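# Drop the marked pin into the matching colour bin

## Task

The pin already held in the hand carries a paint mark on one side. Place it in the bin whose colour matches that mark, lying flat on the bin floor; releasing it from a little above the bin is allowed. It must stay there on its own, so open the hand, move the hand away, and then report that the job is finished.

## Robot and tools

Robot: one arm with six joints ending in a five-finger right hand. The only camera is cam_wrist (504x504 fisheye, mounted on the wrist). The pin starts in the hand.

Frames: the scene frame has its origin on the table surface below the arm base, +z up, +y to the left when facing along +x. Result lines give the hand point position in metres and its orientation as quaternion wxyz, plus velocities, all in the scene frame. The hand point sits 0.05 m in front of the palm where the index pad meets the thumb tip in a pinch. Its own axes: +z along the straight fingers, +y out of the palm, +x across the palm toward the little finger. Straight fingers extend 0.06-0.07 m past it along +z. A wrist bracket on the little-finger side protrudes 0.03 m beyond the point along +y and 0.11 m across the palm; it can collide.

The 14-number row (used by every moving call): dx, dy, dz, rx, ry, rz, little, ring, middle, index, thumb_bend, thumb_turn, force_limit, speed, each within [-1, 1]. The first six are an offset, not a pose: a target relative to the hand point pose in the most recent result that reports it (before any such result, or in later calls within the same reply, relative to where the robot is when the action begins), expressed in the hand point's own axes. 1.0 equals 0.6 m for dx-dz and 180 degrees for rx-rz; rx, ry, rz form a single rotation vector. All-zero offsets pull the arm back to that reference pose; they do not mean pause. Finger values are absolute targets: +1 straight/open, -1 fully curled; thumb_bend +1 straight, -1 bent; thumb_turn +1 beside the palm, -1 across in front of it. A pinch is roughly index -0.22, thumb_bend -0.75, thumb_turn -0.57. force_limit maps -1..+1 to about 0..10 N fingertip stop load on closing (0..15 N for the thumb motors); it does not limit opening. speed maps -1..+1 to near zero..full (full travel 0.6 s). For a soft grip close at speed -0.9 or below. To release, send finger targets more open than hand_measured.

Tools:
- execute_actions {actions, pictures}: actions holds at most one item. [] just reports state. {"rows": [[14 numbers], ...], "steps": n} runs up to 15 control steps of 1/30 s (default 15), one row per step, last row repeated; every row is measured from the same reference pose, not from the row before. {"steps": n} alone waits up to 300 steps counted from the previous result. pictures is an optional boolean.
- move {target, speed, stop_force}: target is one 14-number row (offset as above); the hand point travels in a straight line for 0.5-10 s (cut off at 10 s). speed is path top speed in m/s, 0.002-0.5, default 0.25 (rotation up to twice that in rad/s). stop_force, 13-80 N, optional, ends the path when the wrist sensor reads that much extra resistance along the line to target, then backs off two steps and holds. Omit it when leaving a surface you press on. Not reliable on rotating moves. The result adds a move: line: done, off_target, moving, held, fault or contact, limits such as paced (pose clipped) or held (clearance check blocked steps), and the distance left to target.
- wait {seconds}: 0-10 s, sends nothing new.
- zoom_image {camera: "cam_wrist", region: [x0, y0, x1, y1]}: pixel box, top-left origin, at most 504x504.
- show_instructions: shows the reference image pages.
- finished_scene {scene}: ends the current scene by number; irreversible. Replying without any tool call also ends things.

Motion details: each step the commanded pose is clipped to within 100 mm and 16 degrees of the measured one, and the arm trails commands by about 0.17 s; big moves may arrive short, so check the reported pose and send the remainder. Position is prioritised over orientation if both cannot be met.

Result lines: hand_measured, hand_stopped_by (moving, target, force, stalled, fault) and hand_load_n list the six hand motors in row order. Loads falling near 0 mean the grip was lost. Wrist force and Wrist torque are in the hand point's axes, noisy (offset up to ~5.5 N, noise up to ~3.4 N, saturating near 100 N); "no reading" is normal at start. HELD or "pose unreachable" means the clearance check altered or blocked a command. "Hand target" gives the pose the controller is heading to. MOTOR HOT appears from 70 °C; at 85 °C the arm brakes until cool.

Cautions: the arm is stiff, so aiming even slightly beyond a firm contact can trip a fault. A joint torque at its limit (wrist joints 46.9 N m, elbow 130, shoulder 287) or an external force of 150 N halts the arm for 10 s. Approach slowly, use stop_force near surfaces, and avoid dropping the pin from height, slamming, or knocking anything off the table. Loose objects may occasionally get nudged. Identify the paint colour first (zoom on the wrist image), then bring the pin low over the matching bin, open the hand, and lift clear before finishing.

Each tool is called after "Request:" in YAML: its name, and indented under it one key for each argument.

## Session

Request:
execute_actions:
  actions: []

Scene clock: 0.00 s of 4800.00 s.
end_effector_position=(+0.7065, -0.1077, +0.3377) hand_measured=(+1.000, +1.000, +1.000, -0.158, -0.750, -0.550) hand_load_n=(+0.0, +0.0, +0.0, +6.0, +0.5, +0.0) hand_stopped_by=(target, target, target, target, target, target) hand_force_limit=0.00 hand_speed=-0.80 end_effector_quat_wxyz=(+0.434, -0.431, +0.550, -0.568) end_effector_velocity=(-0.000, +0.000, +0.001) end_effector_angular_velocity=(-0.001, -0.002, +0.000)
Joint positions: [-0.554 -1.282  2.424 -4.305 -1.262  0.001]
Joint velocities: [-0.    -0.002  0.    -0.001  0.     0.   ]
Wrist force (N, on the end effector, along its own x y z axes, offset not removed): no reading
Wrist torque (N m, same axes, about the end effector's origin, offset not removed): no reading
Hand target: +0.706, -0.108, +0.338; +0.434, -0.431, +0.550, -0.569
camera_calibration (this result's frames):
cam_wrist: T_world_to_cam=[[0.016185, 0.0459502, -0.998813, 0.327002], [-0.310138, 0.949905, 0.0386747, 0.307851], [0.950554, 0.309143, 0.0296251, -0.518783], [0, 0, 0, 1]] pos_world=[0.583315, -0.147076, 0.330077]

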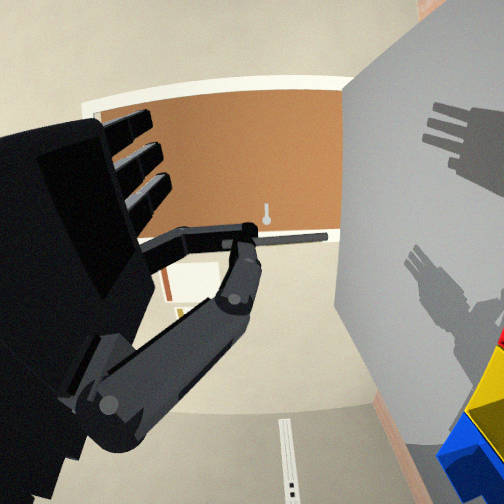

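Request:
zoom_image:
  camera: "cam_wrist"
  region: [210, 210, 340, 270]

Region (210, 210, 340, 270) of cam_wrist's 504x504 image, scaled by 3.877, with more detail than that image has; it fills the top 233 rows of this view, and the rest is white.

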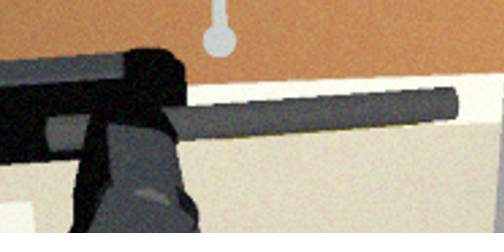

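Request:
zoom_image:
  camera: "cam_wrist"
  region: [255, 228, 335, 256]

Region (255, 228, 335, 256) of cam_wrist's 504x504 image, scaled by 6.300, with more detail than that image has; it fills the top 176 rows of this view, and the rest is white.

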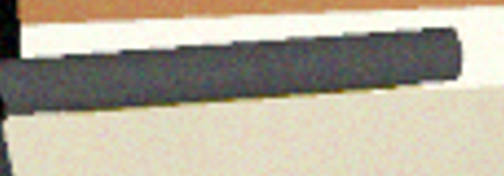

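Request:
move:
  target: [-0.32, 0.06, -0.136, -0.5, 0, 0, -1, -1, -1, -0.2, -0.75, -0.55, -0.6, 0.0]
  speed: 0.25

Scene clock: 12.90 s of 4800.00 s.
end_effector_position=(+0.6771, +0.0976, +0.2975) hand_measured=(-1.000, -1.000, -1.000, -0.158, -0.750, -0.550) hand_load_n=(+0.0, +0.0, +0.0, +6.0, +0.5, +0.0) hand_stopped_by=(target, target, target, force, target, target) hand_force_limit=-0.60 hand_speed=0.00 end_effector_quat_wxyz=(+0.003, -0.611, +0.792, -0.013) end_effector_velocity=(+0.001, +0.001, -0.001) end_effector_angular_velocity=(+0.002, +0.013, -0.002)
Joint positions: [-0.16  -1.458  1.909 -2.043 -1.577  0.088]
Joint velocities: [ 0.001  0.007 -0.007  0.014  0.     0.003]
Wrist force (N, on the end effector, along its own x y z axes, offset not removed): [1.1 1.8 -2.6]
Wrist torque (N m, same axes, about the end effector's origin, offset not removed): [0.47 0.08 -0.11]
Hand target: +0.677, +0.098, +0.297; +0.003, -0.611, +0.792, -0.012
Off the commanded pose: 0.001 m, 0 deg.
After step 90, 6.17 s passed at rest.
move: done
camera_calibration (this result's frames):
cam_wrist: T_world_to_cam=[[-0.949908, 0.312465, -0.00627226, 0.610734], [0.261596, 0.805923, 0.531089, -0.414339], [0.171002, 0.502845, -0.847293, 0.216657], [0, 0, 0, 1]] pos_world=[0.651482, 0.0341474, 0.407453]

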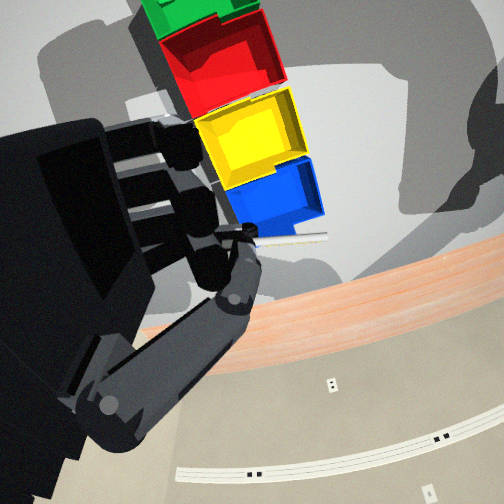

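Request:
zoom_image:
  camera: "cam_wrist"
  region: [180, 80, 350, 260]

Request:
zoom_image:
  camera: "cam_wrist"
  region: [250, 222, 340, 258]

Region (180, 80, 350, 260) of cam_wrist's 504x504 image, scaled by 2.800, with more detail than that image has.

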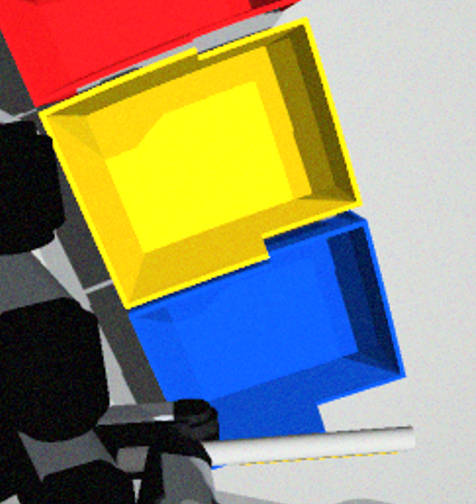

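Region (250, 222, 340, 258) of cam_wrist's 504x504 image, scaled by 5.600, with more detail than that image has; it fills the top 202 rows of this view, and the rest is white.

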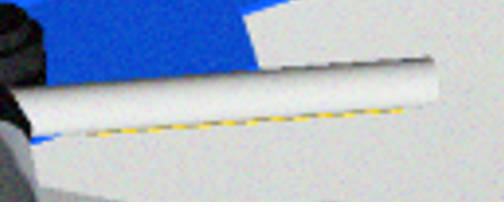

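Request:
move:
  target: [0.040, 0.0075, 0.3547, 0, 0, 0, -1, -1, -1, -0.2, -0.75, -0.55, -0.6, 0.0]
  speed: 0.15
  stop_force: 15

Scene clock: 29.67 s of 4800.00 s.
end_effector_position=(+0.6710, +0.0718, +0.0853) hand_measured=(-1.000, -1.000, -1.000, -0.158, -0.750, -0.550) hand_load_n=(+0.0, +0.0, +0.0, +6.0, +0.5, +0.0) hand_stopped_by=(target, target, target, force, target, target) hand_force_limit=-0.60 hand_speed=0.00 end_effector_quat_wxyz=(+0.003, -0.611, +0.792, -0.013) end_effector_velocity=(-0.000, +0.000, -0.004) end_effector_angular_velocity=(+0.001, +0.002, +0.001)
Joint positions: [-0.195 -1.237  2.093 -2.448 -1.576  0.052]
Joint velocities: [ 0.     0.006  0.001 -0.005  0.    -0.001]
Wrist force (N, on the end effector, along its own x y z axes, offset not removed): [0.2 1.2 -1.4]
Wrist torque (N m, same axes, about the end effector's origin, offset not removed): [0.29 0.16 -0.21]
Hand target: +0.671, +0.072, +0.085; +0.003, -0.611, +0.792, -0.013
Off the commanded pose: 0.001 m, 0 deg.
After step 90, 11.73 s passed at rest.
move: done
camera_calibration (this result's frames):
cam_wrist: T_world_to_cam=[[-0.949908, 0.312466, -0.00629678, 0.611668], [0.261593, 0.805953, 0.531045, -0.279226], [0.171009, 0.502797, -0.84732, 0.0509055], [0, 0, 0, 1]] pos_world=[0.645366, 0.00832277, 0.195267]

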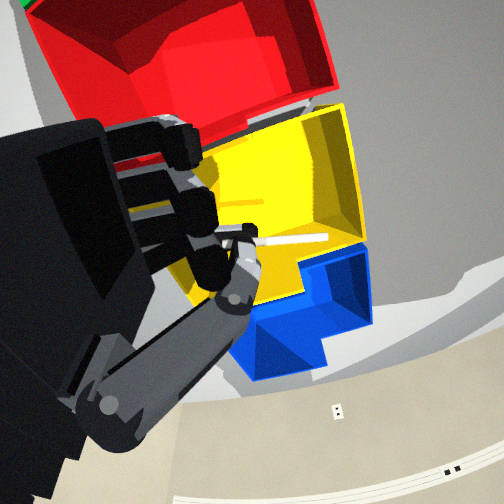

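The pin is positioned over the yellow bin, with the same geometry as in scene 1. Releasing.

Request:
execute_actions:
  actions:
    - {"rows": [[0, 0, 0, 0, 0, 0, -1, -1, -1, 0.25, -0.75, -0.55, -0.6, 1.0]], "steps": 15}

Scene clock: 32.73 s of 4800.00 s.
end_effector_position=(+0.6709, +0.0718, +0.0852) hand_measured=(-1.000, -1.000, -1.000, +0.250, -0.750, -0.550) hand_load_n=(+0.0, +0.0, +0.0, +0.0, +0.0, +0.0) hand_stopped_by=(target, target, target, target, target, target) hand_force_limit=-0.60 hand_speed=1.00 end_effector_quat_wxyz=(+0.003, -0.611, +0.792, -0.013) end_effector_velocity=(-0.001, -0.000, -0.000) end_effector_angular_velocity=(+0.000, +0.001, +0.001)
Joint positions: [-0.195 -1.237  2.093 -2.448 -1.576  0.052]
Joint velocities: [-0.001 -0.     0.001  0.     0.    -0.001]
Wrist force (N, on the end effector, along its own x y z axes, offset not removed): [-0.9 1.2 -3.0]
Wrist torque (N m, same axes, about the end effector's origin, offset not removed): [0.36 0.39 -0.36]
Hand target: +0.671, +0.072, +0.085; +0.003, -0.611, +0.792, -0.013
Off the commanded pose: 0.000 m, 0 deg.
Steps of this call (steps 1 to 77: nothing new was sent; steps 78 to 92: all 15 steps of this action). Readings (end_effector_position | what the end effector reports):
78: (+0.6710, +0.0718, +0.0850) | hand_measured=(-1.000, -1.000, -1.000, -0.158, -0.750, -0.550) hand_load_n=(+0.0, +0.0, +0.0, +6.0, +0.5, +0.0) hand_stopped_by=(target, target, target, moving, target, target) hand_force_limit=-0.60 hand_speed=1.00
79: (+0.6710, +0.0718, +0.0850) | hand_measured=(-1.000, -1.000, -1.000, -0.158, -0.750, -0.550) hand_load_n=(+0.0, +0.0, +0.0, +6.0, +0.5, +0.0) hand_stopped_by=(target, target, target, moving, target, target) hand_force_limit=-0.60 hand_speed=1.00
81: (+0.6710, +0.0718, +0.0850) | hand_measured=(-1.000, -1.000, -1.000, -0.062, -0.750, -0.550) hand_load_n=(+0.0, +0.0, +0.0, +0.0, +0.0, +0.0) hand_stopped_by=(target, target, target, moving, target, target) hand_force_limit=-0.60 hand_speed=1.00
85: (+0.6709, +0.0718, +0.0851) | hand_measured=(-1.000, -1.000, -1.000, +0.250, -0.750, -0.550) hand_load_n=(+0.0, +0.0, +0.0, +0.0, +0.0, +0.0) hand_stopped_by=(target, target, target, moving, target, target) hand_force_limit=-0.60 hand_speed=1.00
92: the state above
camera_calibration (this result's frames):
cam_wrist: T_world_to_cam=[[-0.949909, 0.312466, -0.00615537, 0.611589], [0.261665, 0.805934, 0.531039, -0.279203], [0.170892, 0.502828, -0.847325, 0.0509331], [0, 0, 0, 1]] pos_world=[0.645308, 0.00830819, 0.195189]

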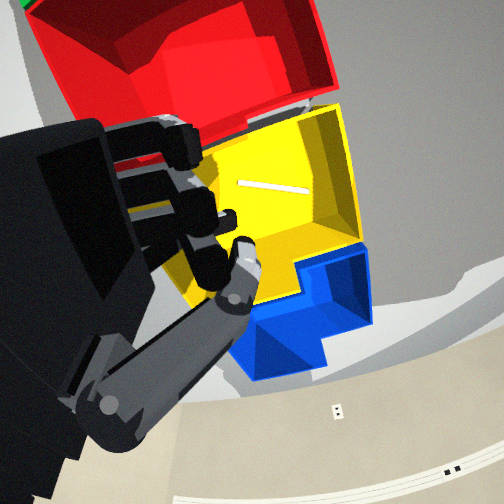

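Request:
move:
  target: [0, 0, -0.2, 0, 0, 0, -1, -1, -1, 0.25, -0.75, -0.55, -0.6, 1.0]
  speed: 0.2

Scene clock: 36.07 s of 4800.00 s.
end_effector_position=(+0.6685, +0.0741, +0.2048) hand_measured=(-1.000, -1.000, -1.000, +0.250, -0.750, -0.550) hand_load_n=(+0.0, +0.0, +0.0, +0.0, +0.0, +0.0) hand_stopped_by=(target, target, target, target, target, target) hand_force_limit=-0.60 hand_speed=1.00 end_effector_quat_wxyz=(+0.003, -0.611, +0.792, -0.013) end_effector_velocity=(-0.000, -0.000, +0.001) end_effector_angular_velocity=(+0.001, +0.004, +0.000)
Joint positions: [-0.194 -1.389  2.018 -2.221 -1.576  0.053]
Joint velocities: [-0.001 -0.001 -0.003  0.007  0.    -0.001]
Wrist force (N, on the end effector, along its own x y z axes, offset not removed): [-1.0 1.2 -2.7]
Wrist torque (N m, same axes, about the end effector's origin, offset not removed): [0.35 0.34 -0.27]
Hand target: +0.668, +0.074, +0.205; +0.003, -0.611, +0.792, -0.013
Off the commanded pose: 0.001 m, 0 deg.
move: done
camera_calibration (this result's frames):
cam_wrist: T_world_to_cam=[[-0.949914, 0.312449, -0.00620682, 0.609325], [0.261611, 0.805906, 0.531108, -0.34387], [0.170946, 0.502883, -0.847281, 0.151453], [0, 0, 0, 1]] pos_world=[0.642877, 0.0105806, 0.314737]

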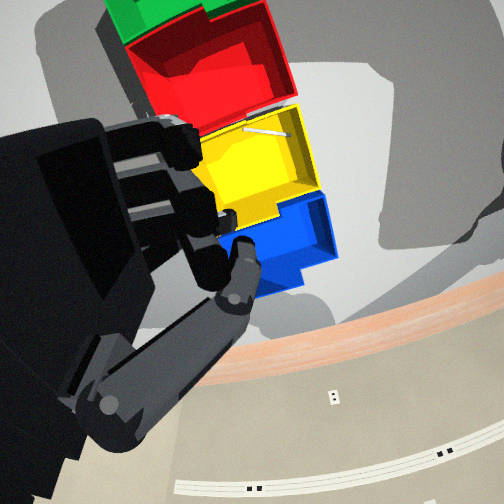

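Request:
zoom_image:
  camera: "cam_wrist"
  region: [200, 90, 330, 220]

Region (200, 90, 330, 220) of cam_wrist's 504x504 image, scaled by 3.877, with more detail than that image has.

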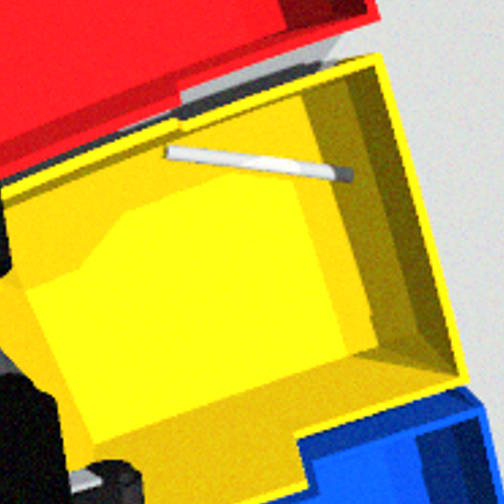

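Request:
wait:
  seconds: 1

Scene clock: 41.30 s of 4800.00 s.
end_effector_position=(+0.6685, +0.0739, +0.2051) hand_measured=(-1.000, -1.000, -1.000, +0.250, -0.750, -0.550) hand_load_n=(+0.0, +0.0, +0.0, +0.0, +0.0, +0.0) hand_stopped_by=(target, target, target, target, target, target) hand_force_limit=-0.60 hand_speed=1.00 end_effector_quat_wxyz=(+0.003, -0.611, +0.792, -0.013) end_effector_velocity=(+0.000, +0.000, -0.001) end_effector_angular_velocity=(+0.000, +0.001, -0.001)
Joint positions: [-0.194 -1.39   2.017 -2.22  -1.576  0.053]
Joint velocities: [ 0.     0.001 -0.    -0.    -0.     0.001]
Wrist force (N, on the end effector, along its own x y z axes, offset not removed): [0.6 0.9 -2.2]
Wrist torque (N m, same axes, about the end effector's origin, offset not removed): [0.29 0.08 -0.18]
Hand target: +0.668, +0.074, +0.205; +0.003, -0.611, +0.792, -0.013
Off the commanded pose: 0.000 m, 0 deg.
Steps of this call (steps 1 to 90: nothing new was sent; then 2.23 s passed at rest). Readings (end_effector_position | what the end effector reports):
1: (+0.6685, +0.0741, +0.2049) | hand_measured=(-1.000, -1.000, -1.000, +0.250, -0.750, -0.550) hand_load_n=(+0.0, +0.0, +0.0, +0.0, +0.0, +0.0) hand_stopped_by=(target, target, target, target, target, target) hand_force_limit=-0.60 hand_speed=1.00
2: (+0.6685, +0.0740, +0.2049) | hand_measured=(-1.000, -1.000, -1.000, +0.250, -0.750, -0.550) hand_load_n=(+0.0, +0.0, +0.0, +0.0, +0.0, +0.0) hand_stopped_by=(target, target, target, target, target, target) hand_force_limit=-0.60 hand_speed=1.00
4: (+0.6685, +0.0740, +0.2050) | hand_measured=(-1.000, -1.000, -1.000, +0.250, -0.750, -0.550) hand_load_n=(+0.0, +0.0, +0.0, +0.0, +0.0, +0.0) hand_stopped_by=(target, target, target, target, target, target) hand_force_limit=-0.60 hand_speed=1.00
8: (+0.6685, +0.0740, +0.2051) | hand_measured=(-1.000, -1.000, -1.000, +0.250, -0.750, -0.550) hand_load_n=(+0.0, +0.0, +0.0, +0.0, +0.0, +0.0) hand_stopped_by=(target, target, target, target, target, target) hand_force_limit=-0.60 hand_speed=1.00
90: the state above
camera_calibration (this result's frames):
cam_wrist: T_world_to_cam=[[-0.949909, 0.312466, -0.00615654, 0.609349], [0.261664, 0.805933, 0.53104, -0.34396], [0.170894, 0.502829, -0.847324, 0.15186], [0, 0, 0, 1]] pos_world=[0.642876, 0.0104485, 0.315083]

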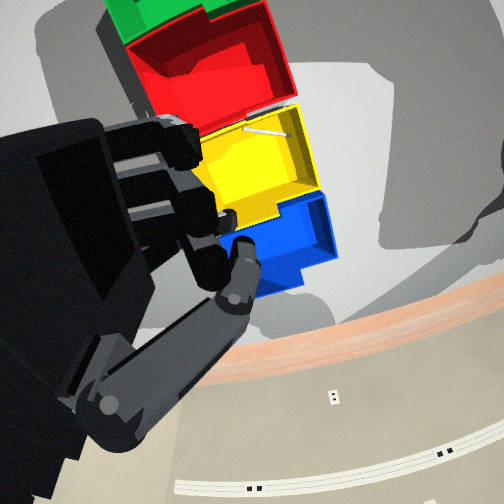

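The pin is at rest, flat on the yellow bin's floor, and the hand is clear. Scene 2 is done.

Request:
finished_scene:
  scene: 2

The scene is finished: the task was done.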